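# Crack egg into white bowl, discard shells in green bowl

## Task

Break open the egg, tip its contents (one firm yolk, no white) into the white bowl, and place both shell halves in the dark green waste bowl. The shell splits around its middle when struck there or pressed firmly there, for example by a fingertip or against the table. Before the halves are separated, pressure closer to either end, or much stronger pressure anywhere, crushes the egg, and that counts as failure. Once cracked, the halves can be pulled apart. At the finish both bowls must stand upright with their contents at rest, nothing may count as placed if only the robot holds it there, and the hands must have released everything and backed away.

## Robot and tools

ROBOT. Two arms, left_arm and right_arm, face each other across a table. Both carry an identical five-finger right hand, so hand axes and numbers mean the same on each; they are not mirrored. Avoid any hard knock or sustained press between the two arms (wrist, palm, back, bracket, fingers, thumb). Nothing may be pushed or dropped off the table. A loose object may occasionally be nudged by something unseen.

WORLD FRAME. Origin on the table surface halfway between the arm bases; z up, table at z = 0; left_arm's base is on the +y side. 'Left' and 'right' are arm names only, not image sides. Reported positions are metres, orientation as quaternion wxyz; at long reach the printed position may be slightly off.

HAND POINT. Each arm is steered by a point 0.05 m in front of the palm, where index pad meets thumb tip in a pinch. Its +z runs along the straightened fingers (fingertips 0.06-0.07 m beyond it), +y points out of the palm, +x runs across the palm from thumb toward little finger. A wrist bracket on the little-finger side projects 0.03 m past the point along +y and 0.11 m across, and can collide. A full-hand wrap (thumb turned in front of the palm) holds objects 0.035-0.08 m wide.

ROW FORMAT (used by execute_actions and move). Exactly 28 numbers, each in [-1, 1], always covering both arms: left_arm dx, dy, dz, rx, ry, rz, then left hand little, ring, middle, index, thumb_bend, thumb_turn, force_limit, speed; then the same 14 for right_arm and its hand. dx..rz are an offset, not a pose: expressed in that hand point's own axes, measured from its pose at the start of the action (for a call's first action, the last pose a result reported). 1.0 equals 0.6 m for translation or 180 degrees; rx, ry, rz form a single rotation vector. Every row is relative to that same start, not to the prior row. Per control step the command is clipped to 100 mm and 16 degrees from the measured pose, so big offsets may take several actions; position wins over orientation if both cannot be met.
Hand numbers are absolute targets: fingers +1 straight, -1 curled into the palm; thumb_bend +1 straight, -1 fully bent; thumb_turn +1 beside the palm, -1 across in front of it. A pinch is roughly index -0.22, thumb_bend -0.75, thumb_turn -0.57. force_limit maps -1..+1 to about 0..10 N at the fingertip (0..15 N for thumb motors) and only stops closing. speed maps -1..+1 to near zero..full (full travel 0.6 s); close at -0.9 or slower for a gentle grip. There is no 'no change' value: to keep a hand as it is, resend its previous eight numbers, or before any, its hand_measured six plus hand_force_limit and hand_speed. A motor moves only when its target changes by at least 0.01.

TOOLS.
execute_actions(actions): list of actions; each action is a table of up to 15 rows, one per 1/30 s step; a short table repeats its last row to fill 15 steps. An empty list just returns state and images.
move(target, speed, stop_force, blocking): target is one 28-number row, offsets from the pose in the latest result. Straight paths for both arms ending together, 0.5-10 s. speed is m/s, 0.002-0.5 (default 0.25); rotation capped at twice that in rad/s. stop_force, 9-40 N for both arms, ends an arm's path when its wrist sensor feels that much extra push against the motion, then backs off two steps and holds; use it only very slowly, not for rotating moves, and omit it when moving away from something pressed. blocking=false returns after 0.5 s while motion continues; it cannot be combined with stop_force; further rows or moves are refused until wait or stop shows the end.
wait(seconds): 0-10 s, arms hold their last command.
stop(): brakes a running move.
zoom_image(camera, region [x0,y0,x1,y1] pixels, max 504x504): cameras cam_high, cam_low (672x504), cam_left_wrist, cam_right_wrist (504x504).
show_instructions(): shows reference pages.
finished_scene(scene): ends the scene irreversibly; the goal must already hold.

RESULTS. State line per arm: position, quaternion, velocities. 'Hand target' is where the controller now drives each hand point. 'pose unreachable' means the clearance check altered a command. The move line reports the ending: done, off_target, moving, held, contact, fault; limits=paced (pose clipped) or limits=held (steps blocked, later catch-up can be fast), plus distance to target. hand_measured, hand_stopped_by (moving, target, force, stalled, fault) and hand_load_n list six values in command order; loads near zero mean a lost grip. Wrist force/torque are in hand-point axes, saturate near 50 N, have offsets of a few N and noise. Joint torques are rough. MOTOR HOT appears from 70 °C.

CAUTIONS. Stiff arms: commanding past a firm contact can fault. A joint overload or 150 N external force freezes that arm 10 s and skips the rest of the call; overheating at 85 °C brakes it longer. Move slowly near the egg, crack it only at its middle with modest force, and never squeeze its ends. Release grips and retract before finishing.

Each tool is called after "Emit:" as name(argument=value, ...) on one line, values as JSON.

## Session

Emit:
execute_actions(actions=[])

Scene clock: 0.00 s.
left_arm: end_effector_position=(+0.3393, +0.4861, +0.4648) hand_measured=(+1.000, +1.000, +1.000, +1.000, +1.000, +1.000) hand_load_n=(+0.0, +0.0, +0.0, +0.0, +0.0, +0.0) hand_stopped_by=(target, target, target, target, target, target) hand_force_limit=0.00 hand_speed=-0.80 end_effector_quat_wxyz=(-0.005, +0.302, +0.953, +0.016) end_effector_velocity=(-0.000, -0.000, -0.000) end_effector_angular_velocity=(+0.001, +0.002, -0.000) | right_arm: end_effector_position=(+0.1289, -0.2904, +0.4742) hand_measured=(+1.000, +1.000, +1.000, +1.000, +1.000, +1.000) hand_load_n=(+0.0, +0.0, +0.0, +0.0, +0.0, +0.0) hand_stopped_by=(target, target, target, target, target, target) hand_force_limit=0.00 hand_speed=-0.80 end_effector_quat_wxyz=(-0.004, -0.395, +0.919, +0.009) end_effector_velocity=(-0.000, -0.000, +0.000) end_effector_angular_velocity=(-0.001, +0.000, +0.002)
Joint positions: left_arm=[ 0.543 -1.699  1.369  1.928  1.551 -1.894] | right_arm=[-1.21  -1.695  1.334  1.937  1.553 -1.862]
Joint velocities: left_arm=[-0.     0.    -0.     0.001  0.001 -0.   ] | right_arm=[ 0.    -0.     0.     0.001  0.001 -0.001]
Joint torques (N m, as the arm reports them, + toward a larger angle): no reading
Wrist force (N, on the end effector, along its own x y z axes, offset not removed): no reading
Wrist torque (N m, same axes, about the end effector's origin, offset not removed): no reading
Hand target (left_arm): +0.339, +0.486, +0.465; -0.005, +0.302, +0.953, +0.016
Hand target (right_arm): +0.129, -0.290, +0.474; -0.004, -0.395, +0.919, +0.009
camera_calibration (this result's frames):
cam_left_wrist: T_world_to_cam=[[0.655235, 0.752878, 0.061986, -0.623727], [0.611218, -0.576586, 0.542182, -0.180018], [0.443937, -0.31737, -0.837972, 0.529562], [0, 0, 0, 1]] pos_world=[0.283625, 0.533861, 0.580023]
cam_right_wrist: T_world_to_cam=[[-0.66637, 0.744595, -0.0391002, 0.325333], [0.592185, 0.560378, 0.579045, -0.193772], [0.453065, 0.362704, -0.814357, 0.560746], [0, 0, 0, 1]] pos_world=[0.0774862, -0.337041, 0.581571]

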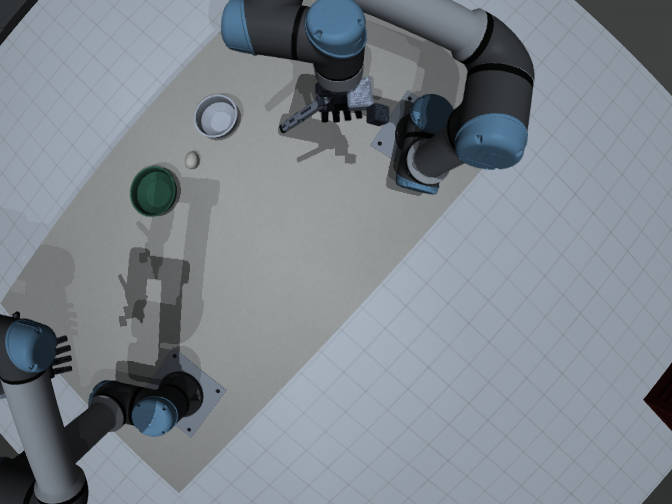

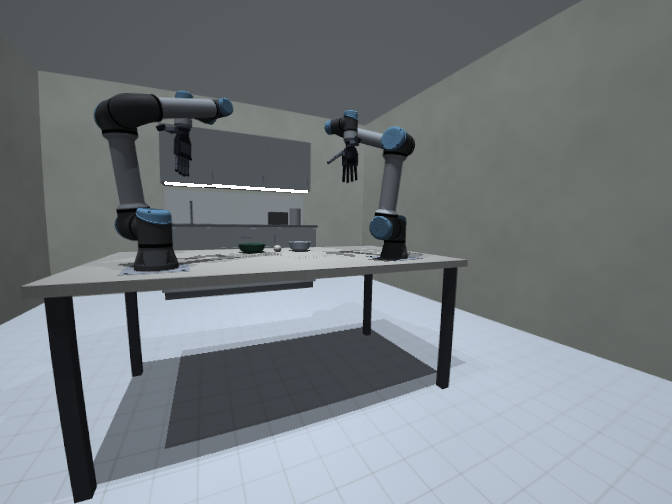

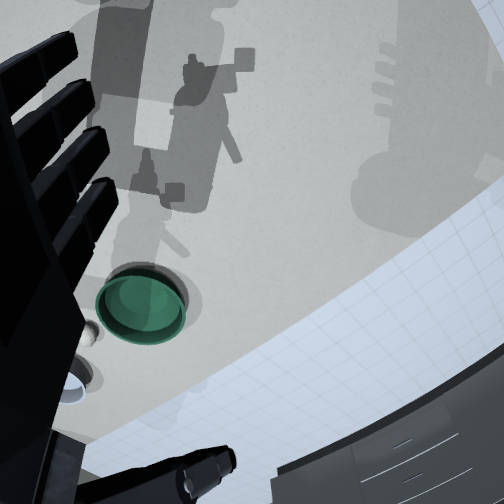

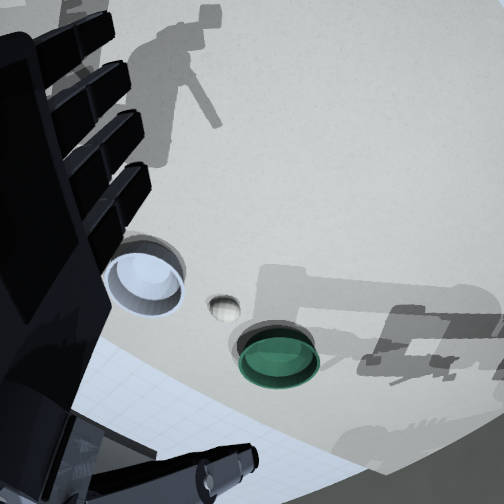

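Emit:
move(target=[-0.33,-0.35,0.44,0.242,-0.076,-0.184,1,1,1,0.4,0.6,-0.75,-0.3,0,-0.753,-0.194,0.557,0.2005,-0.187,-0.451,1,1,1,0.4,0.6,-0.75,-0.3,0], speed=0.35)

Scene clock: 3.67 s.
left_arm: end_effector_position=(+0.3801, +0.2102, +0.1909) hand_measured=(+1.000, +1.000, +1.000, +0.400, +0.600, -0.750) hand_load_n=(+0.0, +0.0, +0.0, +0.0, +0.0, +0.0) hand_stopped_by=(target, target, target, target, target, target) hand_force_limit=-0.30 hand_speed=0.00 end_effector_quat_wxyz=(-0.002, +0.002, +0.930, -0.366) end_effector_velocity=(-0.000, -0.001, -0.002) end_effector_angular_velocity=(-0.002, +0.001, +0.003) | right_arm: end_effector_position=(+0.5199, -0.0393, +0.1377) hand_measured=(+1.000, +1.000, +1.000, +0.400, +0.600, -0.750) hand_load_n=(+0.0, +0.0, +0.0, +0.0, +0.0, +0.0) hand_stopped_by=(target, target, target, target, target, target) hand_force_limit=-0.30 hand_speed=0.00 end_effector_quat_wxyz=(+0.353, -0.844, +0.375, -0.146) end_effector_velocity=(+0.002, +0.002, -0.003) end_effector_angular_velocity=(-0.001, -0.001, +0.007)
Joint positions: left_arm=[ 0.52  -1.46   1.743  0.638  1.977 -2.664] | right_arm=[-1.156 -0.913  1.098  0.609  1.441 -3.247]
Joint velocities: left_arm=[-0.002  0.001  0.004 -0.009 -0.001 -0.005] | right_arm=[-0.     0.009 -0.006 -0.002 -0.005 -0.006]
Joint torques (N m, as the arm reports them, + toward a larger angle): left_arm=[ -6.67 -14.41  -6.24  -1.89  -1.7   -1.73] | right_arm=[ -5.56 -33.24 -27.37  -1.39  -2.89  -1.61]
Wrist force (N, on the end effector, along its own x y z axes, offset not removed): left_arm=[4.8 0.8 -2.7] | right_arm=[-2.7 0.1 1.4]
Wrist torque (N m, same axes, about the end effector's origin, offset not removed): left_arm=[0.49 -0.69 0.01] | right_arm=[-0.08 0.23 -0.18]
Hand target (left_arm): +0.380, +0.210, +0.191; -0.001, +0.002, +0.930, -0.367
Hand target (right_arm): +0.520, -0.039, +0.137; -0.353, +0.844, -0.375, +0.146
Off the commanded pose (left_arm): 0.001 m, 0 deg.
Off the commanded pose (right_arm): 0.001 m, 0 deg.
move: done
camera_calibration (this result's frames):
cam_left_wrist: T_world_to_cam=[[0.104118, 0.751638, -0.651306, -0.0797967], [0.822615, 0.302977, 0.481154, -0.469117], [0.558984, -0.585871, -0.586764, 0.159159], [0, 0, 0, 1]] pos_world=[0.305244, 0.295357, 0.267134]
cam_right_wrist: T_world_to_cam=[[-0.553206, -0.377786, -0.742456, 0.379644], [-0.829316, 0.333981, 0.447986, 0.377058], [0.0787234, 0.863559, -0.498064, 0.189234], [0, 0, 0, 1]] pos_world=[0.507824, -0.145921, 0.207203]

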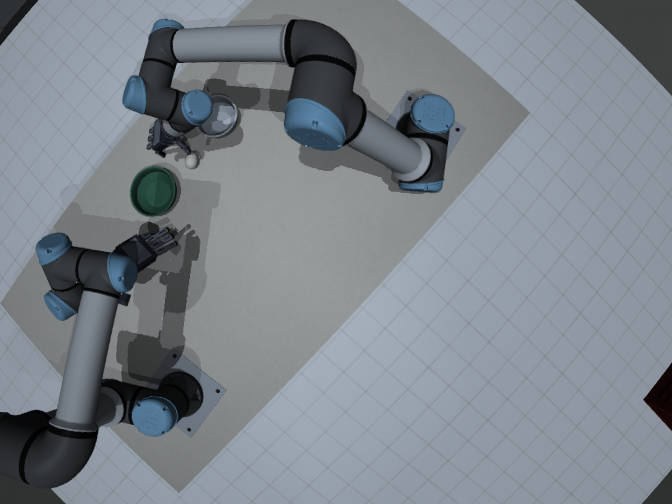

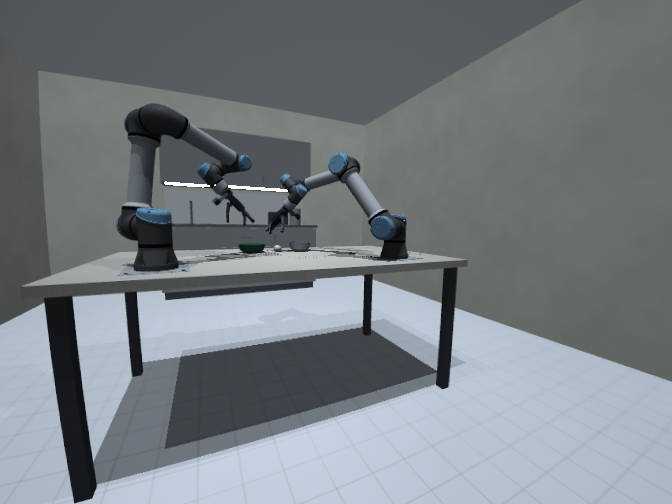

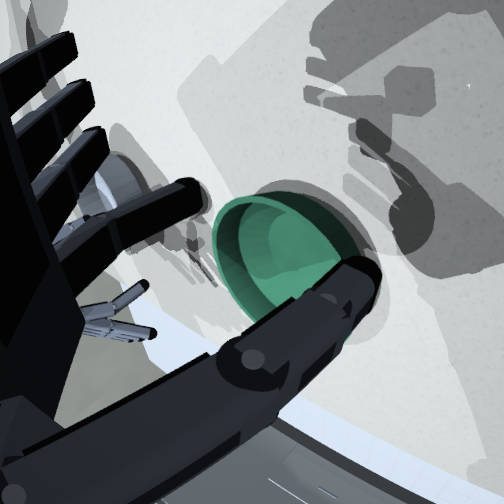

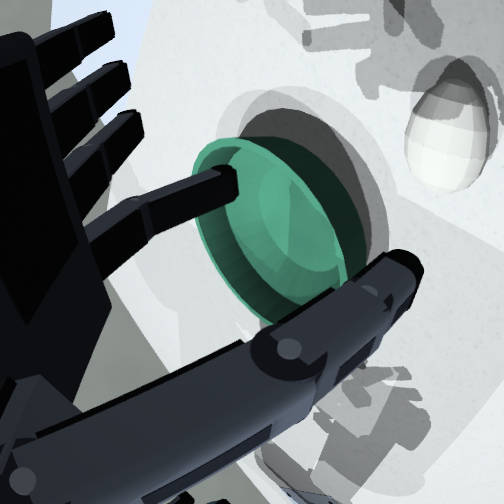

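Emit:
move(target=[0,0,0,0,0,0,1,1,1,0.4,0.6,-0.75,-0.3,0,0,0.133,0.118,0,0.031,0.031,1,1,1,0.4,0.6,-0.75,-0.3,0], speed=0.08)

Emit:
execute_actions(actions=[[[0,0,0,0,0,0,1,1,1,0.4,0.6,-0.75,-0.3,0,0,0,0,0,0,0,1,1,1,-0.2,0.05,-0.75,-0.3,-0.85]],[[0,0,0,0,0,0,1,1,1,0.4,0.6,-0.75,-0.3,0,0,0,0,0,0,0,1,1,1,-0.2,0.05,-0.75,-0.3,-0.85]],[[0,0,0,0,0,0,1,1,1,0.4,0.6,-0.75,-0.3,0,0,0,0,0,0,0,1,1,1,-0.2,0.05,-0.75,-0.3,-0.85]]])

Scene clock: 5.77 s.
left_arm: end_effector_position=(+0.3801, +0.2102, +0.1909) hand_measured=(+1.000, +1.000, +1.000, +0.400, +0.600, -0.750) hand_load_n=(+0.0, +0.0, +0.0, +0.0, +0.0, +0.0) hand_stopped_by=(target, target, target, target, target, target) hand_force_limit=-0.30 hand_speed=0.00 end_effector_quat_wxyz=(-0.002, +0.002, +0.930, -0.366) end_effector_velocity=(-0.000, -0.001, +0.001) end_effector_angular_velocity=(-0.000, -0.001, -0.001) | right_arm: end_effector_position=(+0.5138, -0.0422, +0.0315) hand_measured=(+1.000, +1.000, +1.000, +0.400, +0.600, -0.750) hand_load_n=(+0.0, +0.0, +0.0, +0.0, +0.0, +0.0) hand_stopped_by=(target, target, target, target, target, target) hand_force_limit=-0.30 hand_speed=0.00 end_effector_quat_wxyz=(+0.341, -0.817, +0.433, -0.170) end_effector_velocity=(-0.000, +0.001, -0.002) end_effector_angular_velocity=(+0.001, -0.001, -0.003)
Joint positions: left_arm=[ 0.52  -1.46   1.743  0.638  1.977 -2.664] | right_arm=[-1.122 -0.853  1.277  0.364  1.561 -3.126]
Joint velocities: left_arm=[-0.001  0.    -0.002  0.001 -0.     0.   ] | right_arm=[ 0.002  0.002  0.003 -0.006  0.004  0.004]
Joint torques (N m, as the arm reports them, + toward a larger angle): left_arm=[  7.48 -28.38 -32.71   4.     2.97   1.57] | right_arm=[  7.22 -32.08  -8.62  -1.24   3.16   1.6 ]
Wrist force (N, on the end effector, along its own x y z axes, offset not removed): left_arm=[4.4 5.2 -4.0] | right_arm=[-3.4 0.6 2.1]
Wrist torque (N m, same axes, about the end effector's origin, offset not removed): left_arm=[1.05 -0.59 0.42] | right_arm=[-0.04 0.43 -0.29]
Hand target (left_arm): +0.380, +0.210, +0.191; -0.002, +0.002, +0.930, -0.366
Hand target (right_arm): +0.514, -0.042, +0.031; -0.341, +0.817, -0.433, +0.170
Off the commanded pose (left_arm): 0.000 m, 0 deg.
Off the commanded pose (right_arm): 0.000 m, 0 deg.
move: done
camera_calibration (this result's frames):
cam_left_wrist: T_world_to_cam=[[0.104117, 0.751638, -0.651306, -0.0797964], [0.822615, 0.302978, 0.481153, -0.469117], [0.558985, -0.585871, -0.586764, 0.159158], [0, 0, 0, 1]] pos_world=[0.305244, 0.295356, 0.267133]
cam_right_wrist: T_world_to_cam=[[-0.601254, -0.299736, -0.74071, 0.324266], [-0.774866, 0.445077, 0.448875, 0.397214], [0.195129, 0.84384, -0.499859, 0.0787393], [0, 0, 0, 1]] pos_world=[0.48739, -0.14604, 0.101246]

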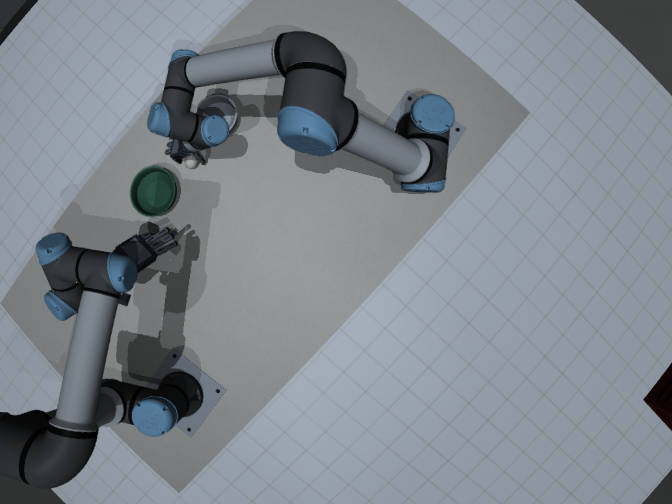

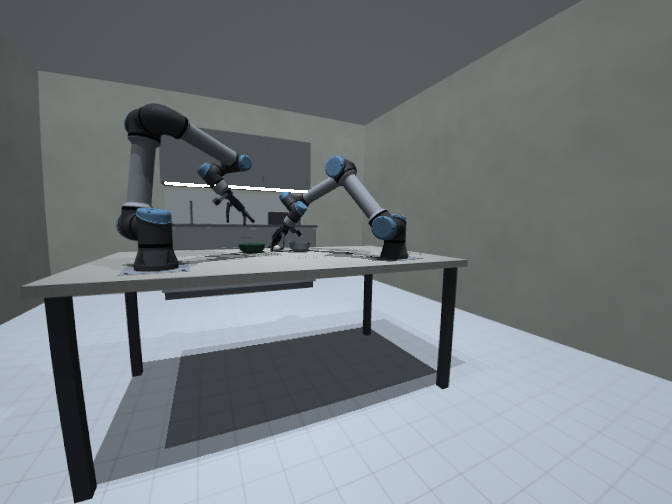

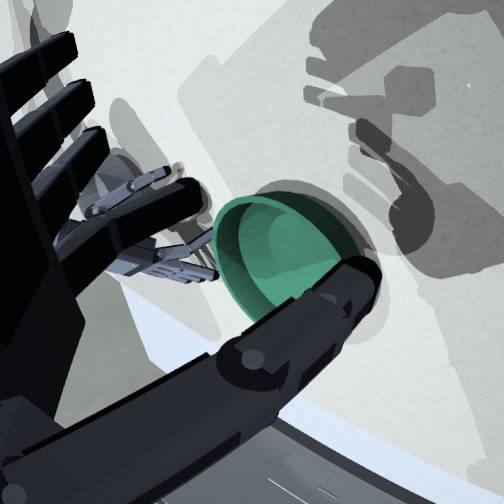

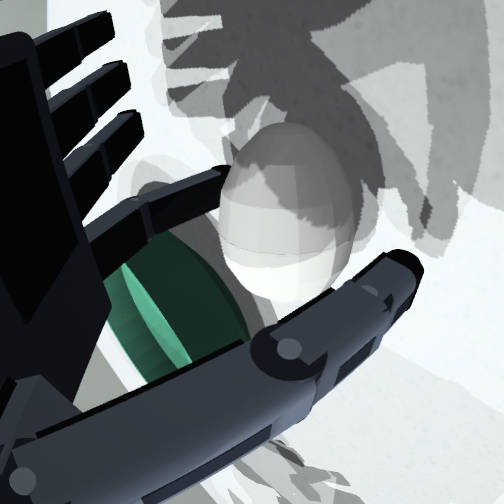

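Scene clock: 7.27 s.
left_arm: end_effector_position=(+0.3801, +0.2102, +0.1909) hand_measured=(+1.000, +1.000, +1.000, +0.400, +0.600, -0.750) hand_load_n=(+0.0, +0.0, +0.0, +0.0, +0.0, +0.0) hand_stopped_by=(target, target, target, target, target, target) hand_force_limit=-0.30 hand_speed=0.00 end_effector_quat_wxyz=(-0.002, +0.002, +0.930, -0.366) end_effector_velocity=(+0.001, +0.000, +0.000) end_effector_angular_velocity=(-0.001, -0.001, +0.001) | right_arm: end_effector_position=(+0.5138, -0.0422, +0.0314) hand_measured=(+1.000, +1.000, +1.000, +0.050, +0.380, -0.750) hand_load_n=(+0.0, +0.0, +0.0, +0.0, +0.0, +0.0) hand_stopped_by=(target, target, target, moving, moving, target) hand_force_limit=-0.30 hand_speed=-0.85 end_effector_quat_wxyz=(+0.341, -0.817, +0.433, -0.170) end_effector_velocity=(-0.000, -0.000, +0.000) end_effector_angular_velocity=(-0.001, +0.000, +0.000)
Joint positions: left_arm=[ 0.52  -1.46   1.743  0.638  1.977 -2.664] | right_arm=[-1.122 -0.853  1.277  0.364  1.561 -3.126]
Joint velocities: left_arm=[ 0.001 -0.    -0.    -0.001 -0.     0.001] | right_arm=[ 0.     0.    -0.     0.001  0.    -0.001]
Joint torques (N m, as the arm reports them, + toward a larger angle): left_arm=[  7.45 -28.84 -32.21   3.86   2.99   1.53] | right_arm=[  5.34 -44.44 -23.17   1.71  -0.43  -1.47]
Wrist force (N, on the end effector, along its own x y z axes, offset not removed): left_arm=[-2.2 0.2 -5.0] | right_arm=[-1.3 4.0 2.3]
Wrist torque (N m, same axes, about the end effector's origin, offset not removed): left_arm=[0.50 0.17 -0.09] | right_arm=[0.49 0.10 -0.06]
Hand target (left_arm): +0.380, +0.210, +0.191; -0.002, +0.002, +0.930, -0.366
Hand target (right_arm): +0.514, -0.042, +0.031; -0.341, +0.817, -0.433, +0.170
Off the commanded pose (left_arm): 0.000 m, 0 deg.
Off the commanded pose (right_arm): 0.000 m, 0 deg.
camera_calibration (this result's frames):
cam_left_wrist: T_world_to_cam=[[0.104118, 0.751638, -0.651306, -0.0797963], [0.822615, 0.302978, 0.481153, -0.469117], [0.558985, -0.585871, -0.586763, 0.159158], [0, 0, 0, 1]] pos_world=[0.305244, 0.295356, 0.267133]
cam_right_wrist: T_world_to_cam=[[-0.601333, -0.299711, -0.740656, 0.324232], [-0.774792, 0.445175, 0.448906, 0.397203], [0.195179, 0.843797, -0.499912, 0.0786899], [0, 0, 0, 1]] pos_world=[0.487363, -0.146047, 0.101175]

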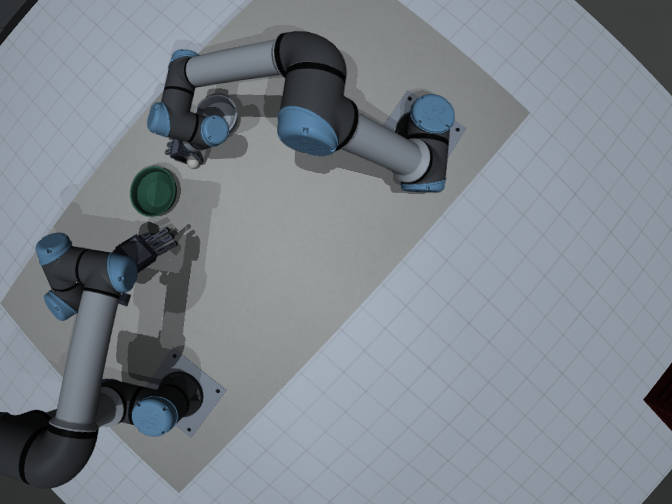

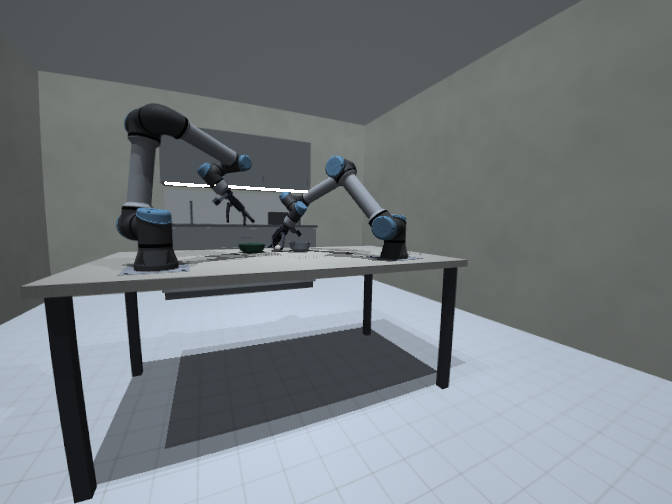

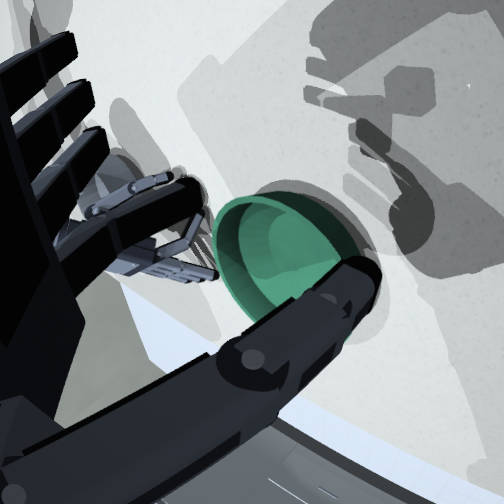

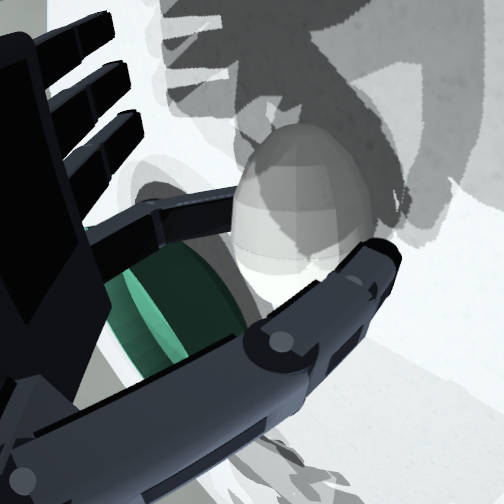

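Emit:
wait(seconds=1)

Emit:
move(target=[0,0,0,0,0,0,1,1,1,0.4,0.6,-0.75,-0.3,0,0,-0.047,-0.047,0,0,0,1,1,1,-0.2,0.05,-0.75,-0.3,-0.85], speed=0.1)

Emit:
move(target=[0,0,0,0,0,0,1,1,1,0.4,0.6,-0.75,-0.3,0,-0.121,0.161,-0.161,0,-0.217,-0.217,1,1,1,-0.2,0.05,-0.75,-0.3,-0.85], speed=0.2)

Emit:
move(target=[0,0,0,0,0,0,1,1,1,0.4,0.6,-0.75,-0.3,0,0,0.046,0.046,0,0,0,1,1,1,-0.2,0.05,-0.75,-0.3,-0.85], speed=0.05)

Scene clock: 8.53 s.
left_arm: end_effector_position=(+0.3801, +0.2102, +0.1909) hand_measured=(+1.000, +1.000, +1.000, +0.400, +0.600, -0.750) hand_load_n=(+0.0, +0.0, +0.0, +0.0, +0.0, +0.0) hand_stopped_by=(target, target, target, target, target, target) hand_force_limit=-0.30 hand_speed=0.00 end_effector_quat_wxyz=(-0.002, +0.002, +0.930, -0.366) end_effector_velocity=(-0.000, +0.001, -0.001) end_effector_angular_velocity=(+0.003, +0.002, +0.000) | right_arm: end_effector_position=(+0.5138, -0.0422, +0.0314) hand_measured=(+1.000, +1.000, +1.000, +0.028, +0.368, -0.750) hand_load_n=(+0.0, +0.0, +0.0, +5.0, +5.0, +0.0) hand_stopped_by=(target, target, target, force, force, target) hand_force_limit=-0.30 hand_speed=-0.85 end_effector_quat_wxyz=(+0.341, -0.817, +0.433, -0.170) end_effector_velocity=(+0.000, -0.001, -0.001) end_effector_angular_velocity=(-0.002, +0.002, -0.002)
Joint positions: left_arm=[ 0.52  -1.46   1.743  0.638  1.977 -2.664] | right_arm=[-1.122 -0.853  1.277  0.364  1.561 -3.126]
Joint velocities: left_arm=[ 0.     0.001  0.002  0.    -0.    -0.   ] | right_arm=[-0.001  0.002 -0.     0.001  0.001 -0.   ]
Joint torques (N m, as the arm reports them, + toward a larger angle): left_arm=[  7.02 -28.54 -32.4    3.92   2.97   1.6 ] | right_arm=[  5.77 -44.   -23.71   1.63  -0.5   -1.39]
Wrist force (N, on the end effector, along its own x y z axes, offset not removed): left_arm=[1.0 1.3 -1.4] | right_arm=[-0.9 -1.0 0.4]
Wrist torque (N m, same axes, about the end effector's origin, offset not removed): left_arm=[0.38 -0.41 -0.08] | right_arm=[-0.30 0.09 -0.13]
Hand target (left_arm): +0.380, +0.210, +0.191; -0.002, +0.002, +0.930, -0.366
Hand target (right_arm): +0.514, -0.042, +0.031; -0.341, +0.817, -0.433, +0.170
Off the commanded pose (left_arm): 0.000 m, 0 deg.
Off the commanded pose (right_arm): 0.000 m, 0 deg.
wait: 1.00 s; at rest from the start
camera_calibration (this result's frames):
cam_left_wrist: T_world_to_cam=[[0.104117, 0.751638, -0.651306, -0.0797963], [0.822615, 0.302978, 0.481153, -0.469117], [0.558985, -0.585871, -0.586763, 0.159158], [0, 0, 0, 1]] pos_world=[0.305244, 0.295356, 0.267133]
cam_right_wrist: T_world_to_cam=[[-0.601333, -0.299711, -0.740656, 0.324232], [-0.774792, 0.445175, 0.448906, 0.397203], [0.19518, 0.843797, -0.499912, 0.0786898], [0, 0, 0, 1]] pos_world=[0.487363, -0.146047, 0.101175]

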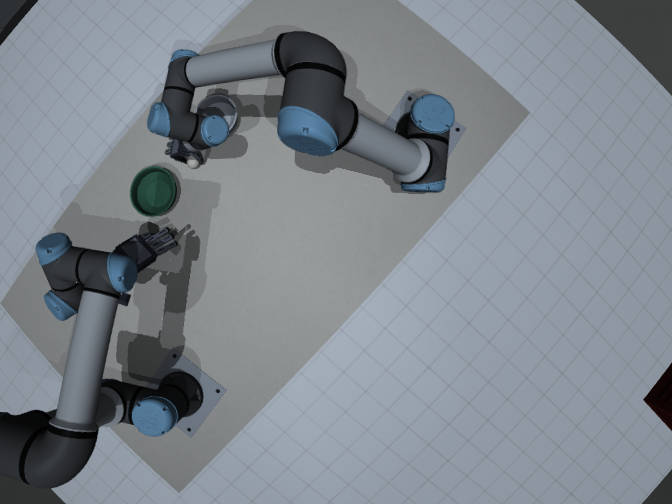

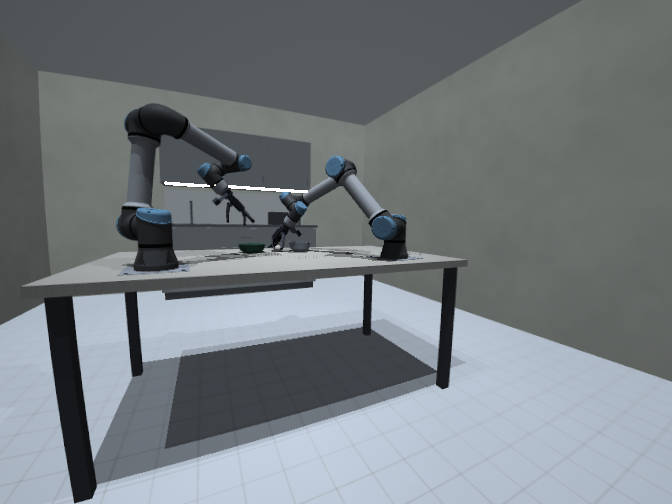

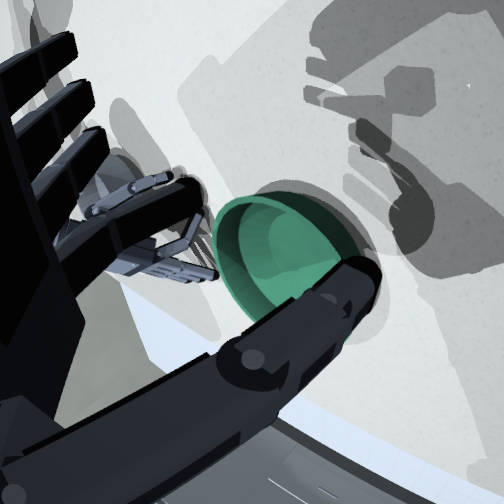

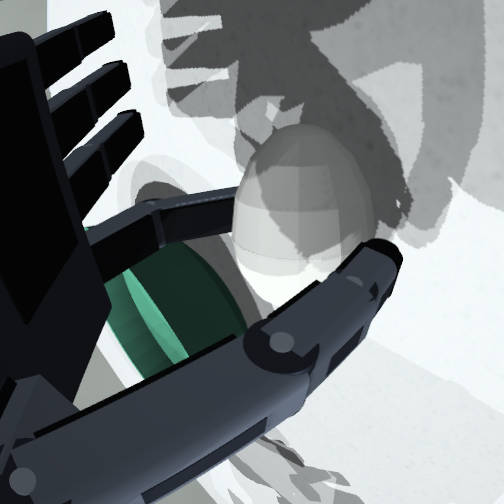

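Scene clock: 9.47 s.
left_arm: end_effector_position=(+0.3801, +0.2102, +0.1909) hand_measured=(+1.000, +1.000, +1.000, +0.400, +0.600, -0.750) hand_load_n=(+0.0, +0.0, +0.0, +0.0, +0.0, +0.0) hand_stopped_by=(target, target, target, target, target, target) hand_force_limit=-0.30 hand_speed=0.00 end_effector_quat_wxyz=(-0.002, +0.002, +0.930, -0.366) end_effector_velocity=(+0.000, +0.001, -0.000) end_effector_angular_velocity=(+0.001, +0.000, +0.002) | right_arm: end_effector_position=(+0.5143, -0.0428, +0.0710) hand_measured=(+1.000, +1.000, +1.000, +0.028, +0.368, -0.750) hand_load_n=(+0.0, +0.0, +0.0, +5.0, +5.0, +0.0) hand_stopped_by=(target, target, target, force, force, target) hand_force_limit=-0.30 hand_speed=-0.85 end_effector_quat_wxyz=(+0.341, -0.817, +0.433, -0.170) end_effector_velocity=(+0.001, -0.001, +0.003) end_effector_angular_velocity=(-0.000, +0.001, -0.004)
Joint positions: left_arm=[ 0.52  -1.46   1.743  0.638  1.977 -2.664] | right_arm=[-1.124 -0.889  1.233  0.445  1.56  -3.127]
Joint velocities: left_arm=[ 0.001 -0.     0.001 -0.    -0.001 -0.   ] | right_arm=[-0.002 -0.003 -0.004  0.008  0.001  0.002]
Joint torques (N m, as the arm reports them, + toward a larger angle): left_arm=[  7.06 -28.85 -32.48   3.91   2.91   1.5 ] | right_arm=[ -5.59 -53.72 -27.42   2.86  -2.96  -1.73]
Wrist force (N, on the end effector, along its own x y z axes, offset not removed): left_arm=[3.0 1.6 -4.5] | right_arm=[2.4 1.7 2.8]
Wrist torque (N m, same axes, about the end effector's origin, offset not removed): left_arm=[0.63 -0.64 0.11] | right_arm=[0.12 -0.27 0.17]
Hand target (left_arm): +0.380, +0.210, +0.191; -0.002, +0.002, +0.930, -0.366
Hand target (right_arm): +0.514, -0.043, +0.071; -0.341, +0.817, -0.433, +0.170
Off the commanded pose (left_arm): 0.000 m, 0 deg.
Off the commanded pose (right_arm): 0.000 m, 0 deg.
move: done
camera_calibration (this result's frames):
cam_left_wrist: T_world_to_cam=[[0.104117, 0.751638, -0.651306, -0.0797963], [0.822615, 0.302978, 0.481153, -0.469117], [0.558985, -0.585871, -0.586763, 0.159158], [0, 0, 0, 1]] pos_world=[0.305244, 0.295356, 0.267134]
cam_right_wrist: T_world_to_cam=[[-0.601308, -0.299694, -0.740683, 0.353699], [-0.774809, 0.445159, 0.448892, 0.380077], [0.195192, 0.843811, -0.499884, 0.0987904], [0, 0, 0, 1]] pos_world=[0.487886, -0.146554, 0.140749]

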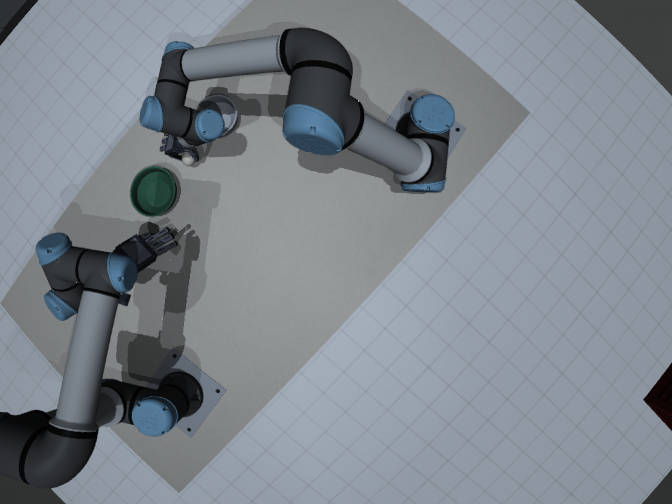

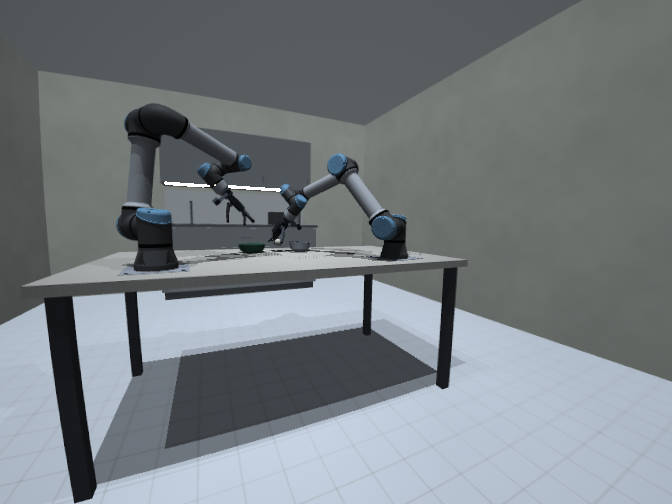

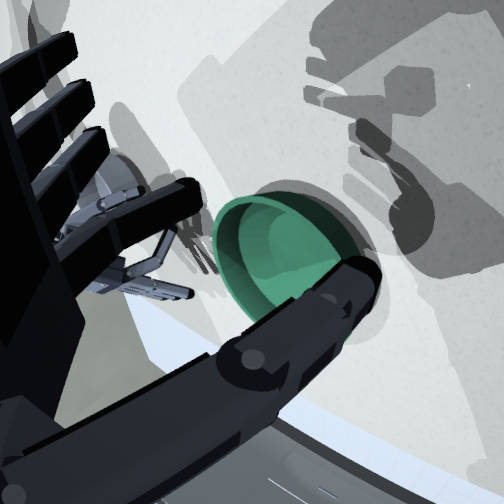

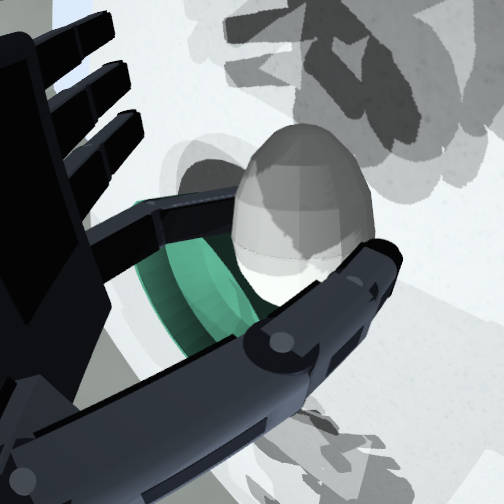

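Scene clock: 12.37 s.
left_arm: end_effector_position=(+0.3801, +0.2102, +0.1909) hand_measured=(+1.000, +1.000, +1.000, +0.400, +0.600, -0.750) hand_load_n=(+0.0, +0.0, +0.0, +0.0, +0.0, +0.0) hand_stopped_by=(target, target, target, target, target, target) hand_force_limit=-0.30 hand_speed=0.00 end_effector_quat_wxyz=(-0.002, +0.002, +0.930, -0.366) end_effector_velocity=(-0.000, -0.001, +0.001) end_effector_angular_velocity=(-0.001, -0.002, -0.003) | right_arm: end_effector_position=(+0.3610, -0.0603, +0.0728) hand_measured=(+1.000, +1.000, +1.000, +0.028, +0.368, -0.750) hand_load_n=(+0.0, +0.0, +0.0, +5.0, +5.0, +0.0) hand_stopped_by=(target, target, target, force, force, target) hand_force_limit=-0.30 hand_speed=-0.85 end_effector_quat_wxyz=(+0.389, -0.921, +0.005, +0.005) end_effector_velocity=(-0.003, -0.000, +0.000) end_effector_angular_velocity=(-0.000, +0.000, +0.017)
Joint positions: left_arm=[ 0.52  -1.46   1.743  0.638  1.977 -2.664] | right_arm=[-1.171 -0.962  1.421  0.617  0.914 -3.971]
Joint velocities: left_arm=[-0.002 -0.    -0.002  0.001 -0.001  0.002] | right_arm=[ 0.001  0.002 -0.002  0.011 -0.007 -0.017]
Joint torques (N m, as the arm reports them, + toward a larger angle): left_arm=[  7.1  -28.53 -32.32   3.84   2.81   1.53] | right_arm=[  7.03 -29.39 -25.56   4.06  -3.92  -1.77]
Wrist force (N, on the end effector, along its own x y z axes, offset not removed): left_arm=[2.9 1.4 -6.2] | right_arm=[-4.0 4.7 1.2]
Wrist torque (N m, same axes, about the end effector's origin, offset not removed): left_arm=[0.49 -0.26 0.37] | right_arm=[0.69 0.62 -0.03]
Hand target (left_arm): +0.380, +0.210, +0.191; -0.002, +0.002, +0.930, -0.366
Hand target (right_arm): +0.361, -0.060, +0.073; -0.389, +0.921, -0.004, -0.005
Off the commanded pose (left_arm): 0.000 m, 0 deg.
Off the commanded pose (right_arm): 0.000 m, 0 deg.
move: done
camera_calibration (this result's frames):
cam_left_wrist: T_world_to_cam=[[0.104117, 0.751638, -0.651307, -0.0797962], [0.822615, 0.302978, 0.481153, -0.469117], [0.558985, -0.585871, -0.586763, 0.159158], [0, 0, 0, 1]] pos_world=[0.305244, 0.295356, 0.267134]
cam_right_wrist: T_world_to_cam=[[-0.0940405, -0.651993, -0.75237, 0.0540918], [-0.810837, -0.388339, 0.437877, 0.231793], [-0.577667, 0.651228, -0.492141, 0.411286], [0, 0, 0, 1]] pos_world=[0.430619, -0.142559, 0.141611]

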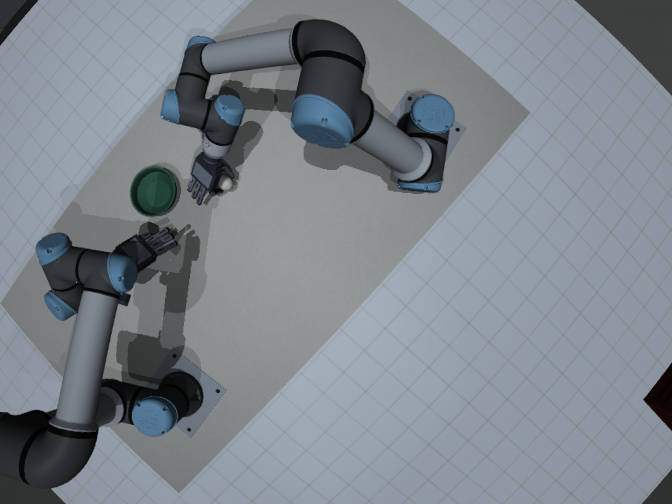

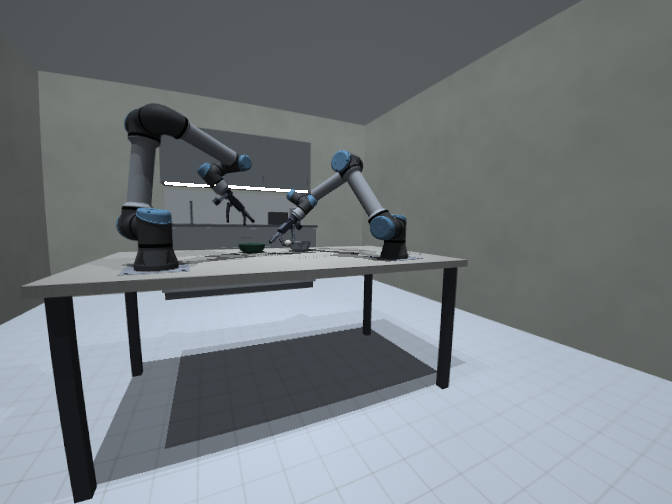

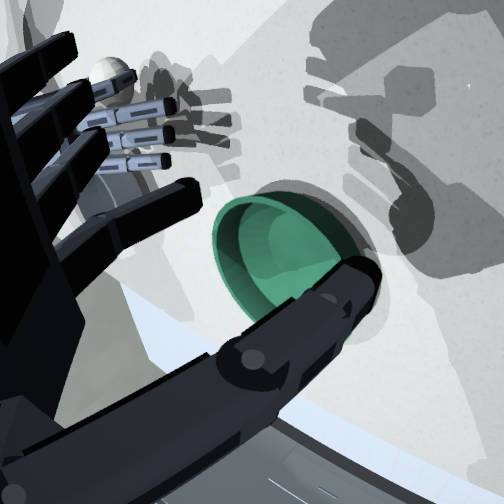

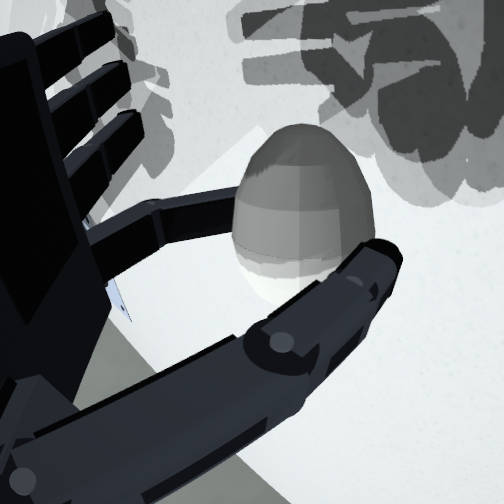

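Scene clock: 13.57 s.
left_arm: end_effector_position=(+0.3801, +0.2102, +0.1909) hand_measured=(+1.000, +1.000, +1.000, +0.400, +0.600, -0.750) hand_load_n=(+0.0, +0.0, +0.0, +0.0, +0.0, +0.0) hand_stopped_by=(target, target, target, target, target, target) hand_force_limit=-0.30 hand_speed=0.00 end_effector_quat_wxyz=(-0.002, +0.002, +0.930, -0.366) end_effector_velocity=(-0.000, +0.001, -0.001) end_effector_angular_velocity=(+0.002, +0.001, +0.000) | right_arm: end_effector_position=(+0.3605, -0.0598, +0.0341) hand_measured=(+1.000, +1.000, +1.000, +0.028, +0.368, -0.750) hand_load_n=(+0.0, +0.0, +0.0, +5.0, +5.0, +0.0) hand_stopped_by=(target, target, target, force, force, target) hand_force_limit=-0.30 hand_speed=-0.85 end_effector_quat_wxyz=(+0.389, -0.921, +0.005, +0.005) end_effector_velocity=(-0.000, +0.000, -0.003) end_effector_angular_velocity=(+0.000, -0.001, +0.001)
Joint positions: left_arm=[ 0.52  -1.46   1.743  0.638  1.977 -2.664] | right_arm=[-1.17  -0.918  1.458  0.536  0.915 -3.97 ]
Joint velocities: left_arm=[-0.    -0.     0.001  0.001 -0.001  0.   ] | right_arm=[ 0.001  0.004  0.003 -0.007  0.    -0.   ]
Joint torques (N m, as the arm reports them, + toward a larger angle): left_arm=[  7.18 -28.71 -32.43   3.94   2.98   1.55] | right_arm=[  7.94 -29.    -6.57  -0.61   1.79   1.48]
Wrist force (N, on the end effector, along its own x y z axes, offset not removed): left_arm=[3.2 -1.4 -4.7] | right_arm=[-0.3 2.6 2.1]
Wrist torque (N m, same axes, about the end effector's origin, offset not removed): left_arm=[0.07 -0.62 0.13] | right_arm=[0.24 -0.09 0.03]
Hand target (left_arm): +0.380, +0.210, +0.191; -0.002, +0.002, +0.930, -0.366
Hand target (right_arm): +0.360, -0.060, +0.034; -0.389, +0.921, -0.005, -0.005
Off the commanded pose (left_arm): 0.000 m, 0 deg.
Off the commanded pose (right_arm): 0.000 m, 0 deg.
move: done
camera_calibration (this result's frames):
cam_left_wrist: T_world_to_cam=[[0.104117, 0.751638, -0.651307, -0.0797961], [0.822615, 0.302978, 0.481153, -0.469117], [0.558985, -0.585871, -0.586763, 0.159158], [0, 0, 0, 1]] pos_world=[0.305244, 0.295356, 0.267134]
cam_right_wrist: T_world_to_cam=[[-0.0940398, -0.652006, -0.752359, 0.0252372], [-0.810825, -0.388345, 0.437893, 0.248509], [-0.577684, 0.651211, -0.492143, 0.391619], [0, 0, 0, 1]] pos_world=[0.430103, -0.142065, 0.1029]

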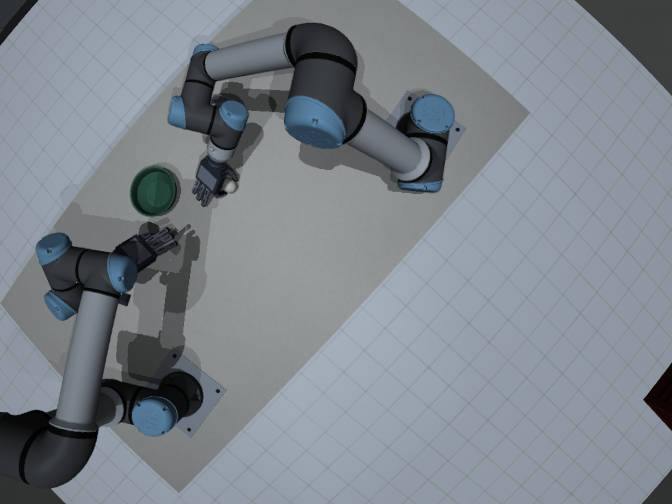

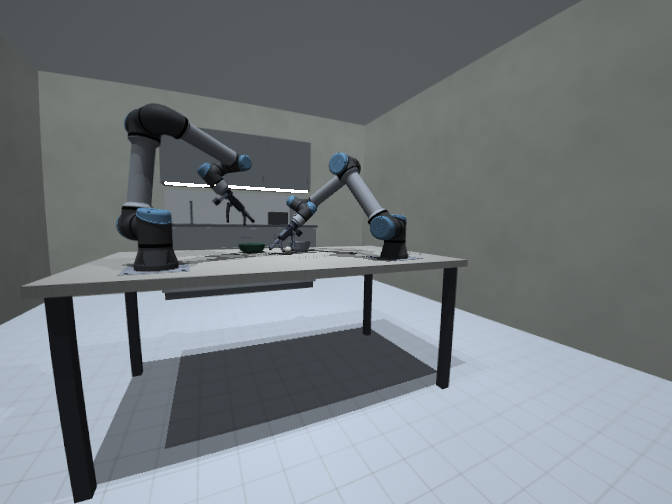

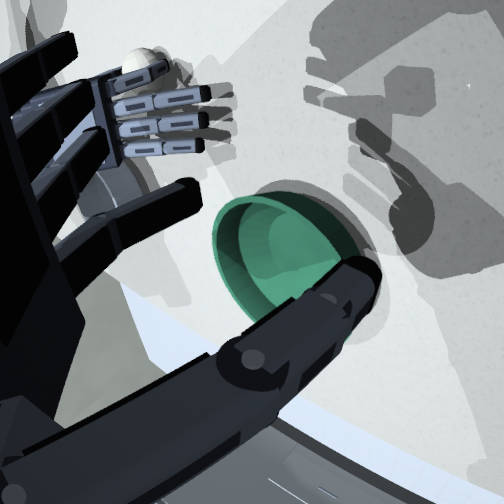

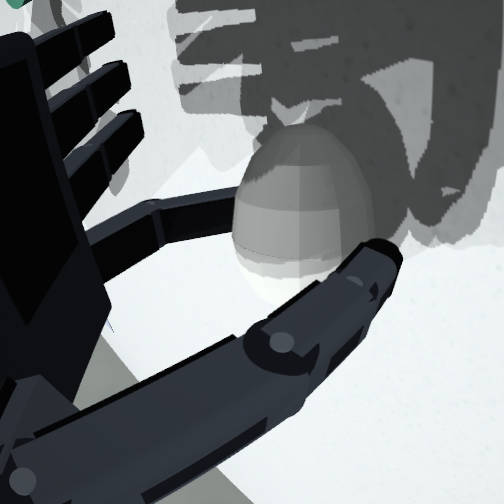

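Emit:
execute_actions(actions=[[[0,0,0,0,0,0,1,1,1,0.4,0.6,-0.75,-0.3,0,0,0.002,0.002,0,0,0,1,1,1,-0.2,0.05,-0.75,-0.3,-0.85]],[[0,0,0,0,0,0,1,1,1,0.4,0.6,-0.75,-0.3,0,0,0,0,0,0,0,1,1,1,0.12,0.46,-0.75,-0.3,-0.7]],[[0,0,0,0,0,0,1,1,1,0.4,0.6,-0.75,-0.3,0,0.005,-0.018,-0.018,0,0,0,1,1,1,0.12,0.46,-0.75,-0.3,-0.7]],[[0,0,0,0,0,0,1,1,1,0.4,0.6,-0.75,-0.3,0,0,0,0,0,0,0,1,1,1,-0.03,0.25,-0.75,-0.5,-0.8]],[[0,0,0,0,0,0,1,1,1,0.4,0.6,-0.75,-0.3,0,0,0,0,0,0,0,1,1,1,-0.03,0.25,-0.75,-0.5,-0.8]]])

Emit:
zoom_image(camera="cam_right_wrist", region=[180,80,440,340])

Scene clock: 16.43 s.
left_arm: end_effector_position=(+0.3801, +0.2102, +0.1909) hand_measured=(+1.000, +1.000, +1.000, +0.400, +0.600, -0.750) hand_load_n=(+0.0, +0.0, +0.0, +0.0, +0.0, +0.0) hand_stopped_by=(target, target, target, target, target, target) hand_force_limit=-0.30 hand_speed=0.00 end_effector_quat_wxyz=(-0.002, +0.002, +0.930, -0.366) end_effector_velocity=(+0.000, +0.001, -0.001) end_effector_angular_velocity=(+0.001, -0.000, +0.002) | right_arm: end_effector_position=(+0.3636, -0.0600, +0.0474) hand_measured=(+1.000, +1.000, +1.000, -0.030, +0.334, -0.750) hand_load_n=(+0.0, +0.0, +0.0, +3.5, +4.0, +0.0) hand_stopped_by=(target, target, target, force, force, target) hand_force_limit=-0.50 hand_speed=-0.80 end_effector_quat_wxyz=(+0.389, -0.921, +0.005, +0.005) end_effector_velocity=(-0.001, +0.001, +0.001) end_effector_angular_velocity=(+0.001, -0.001, +0.001)
Joint positions: left_arm=[ 0.52  -1.46   1.743  0.638  1.977 -2.664] | right_arm=[-1.173 -0.929  1.439  0.568  0.913 -3.974]
Joint velocities: left_arm=[ 0.001  0.     0.002 -0.001 -0.001  0.   ] | right_arm=[ 0.002 -0.001 -0.001 -0.     0.     0.001]
Joint torques (N m, as the arm reports them, + toward a larger angle): left_arm=[  7.54 -28.73 -32.77   3.83   2.94   1.51] | right_arm=[ -3.84 -39.34  -9.56   0.16  -3.36  -0.56]
Wrist force (N, on the end effector, along its own x y z axes, offset not removed): left_arm=[1.3 1.7 -3.7] | right_arm=[0.4 -0.7 1.6]
Wrist torque (N m, same axes, about the end effector's origin, offset not removed): left_arm=[0.41 -0.37 0.05] | right_arm=[-0.27 -0.20 -0.01]
Hand target (left_arm): +0.380, +0.210, +0.191; -0.002, +0.002, +0.930, -0.366
Hand target (right_arm): +0.364, -0.060, +0.047; -0.389, +0.921, -0.005, -0.005
Off the commanded pose (left_arm): 0.000 m, 0 deg.
Off the commanded pose (right_arm): 0.000 m, 0 deg.
camera_calibration (this result's frames):
cam_left_wrist: T_world_to_cam=[[0.104117, 0.751638, -0.651306, -0.0797962], [0.822615, 0.302978, 0.481153, -0.469117], [0.558985, -0.585871, -0.586763, 0.159158], [0, 0, 0, 1]] pos_world=[0.305244, 0.295356, 0.267134]
cam_right_wrist: T_world_to_cam=[[-0.0939402, -0.65195, -0.75242, 0.035344], [-0.810871, -0.388391, 0.437767, 0.245183], [-0.577636, 0.65124, -0.492162, 0.400022], [0, 0, 0, 1]] pos_world=[0.433199, -0.142241, 0.116136]

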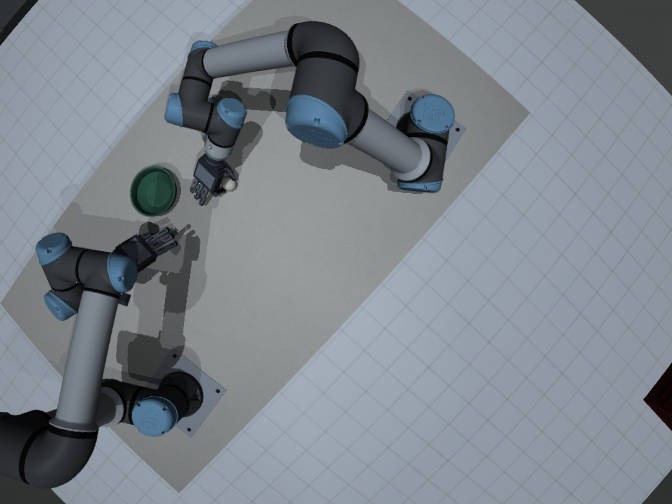

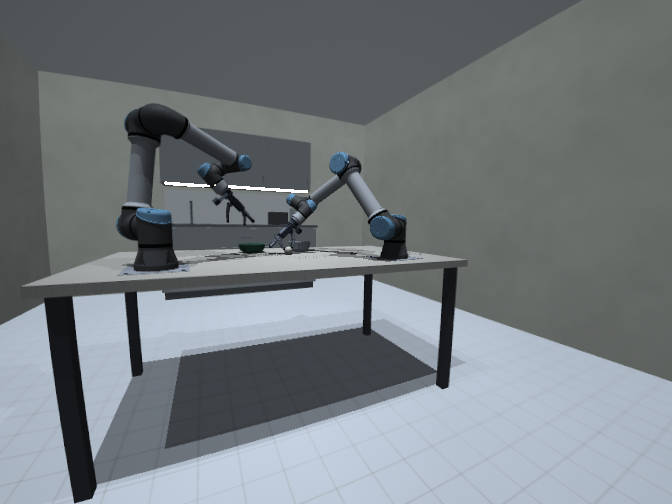

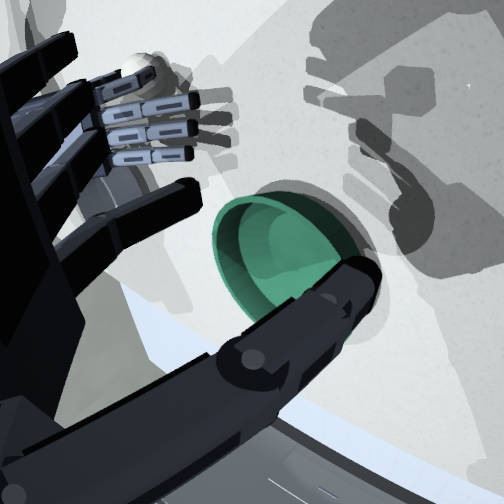

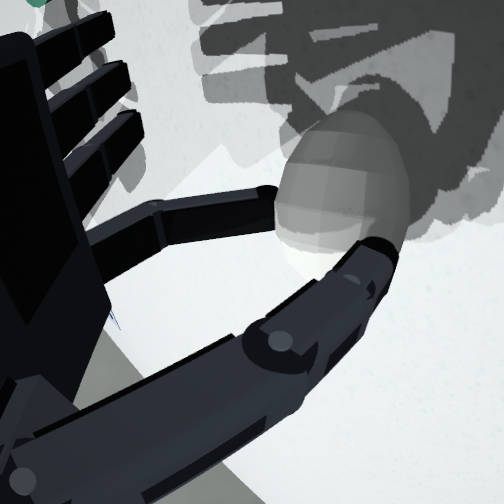

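Region (180, 80, 440, 340) of cam_right_wrist's 504x504 image, scaled by 1.938, with more detail than that image has.

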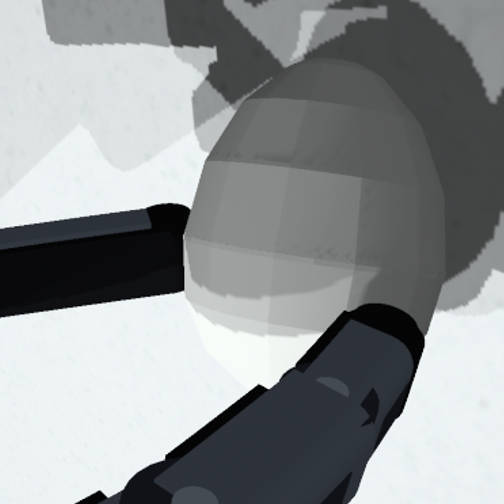

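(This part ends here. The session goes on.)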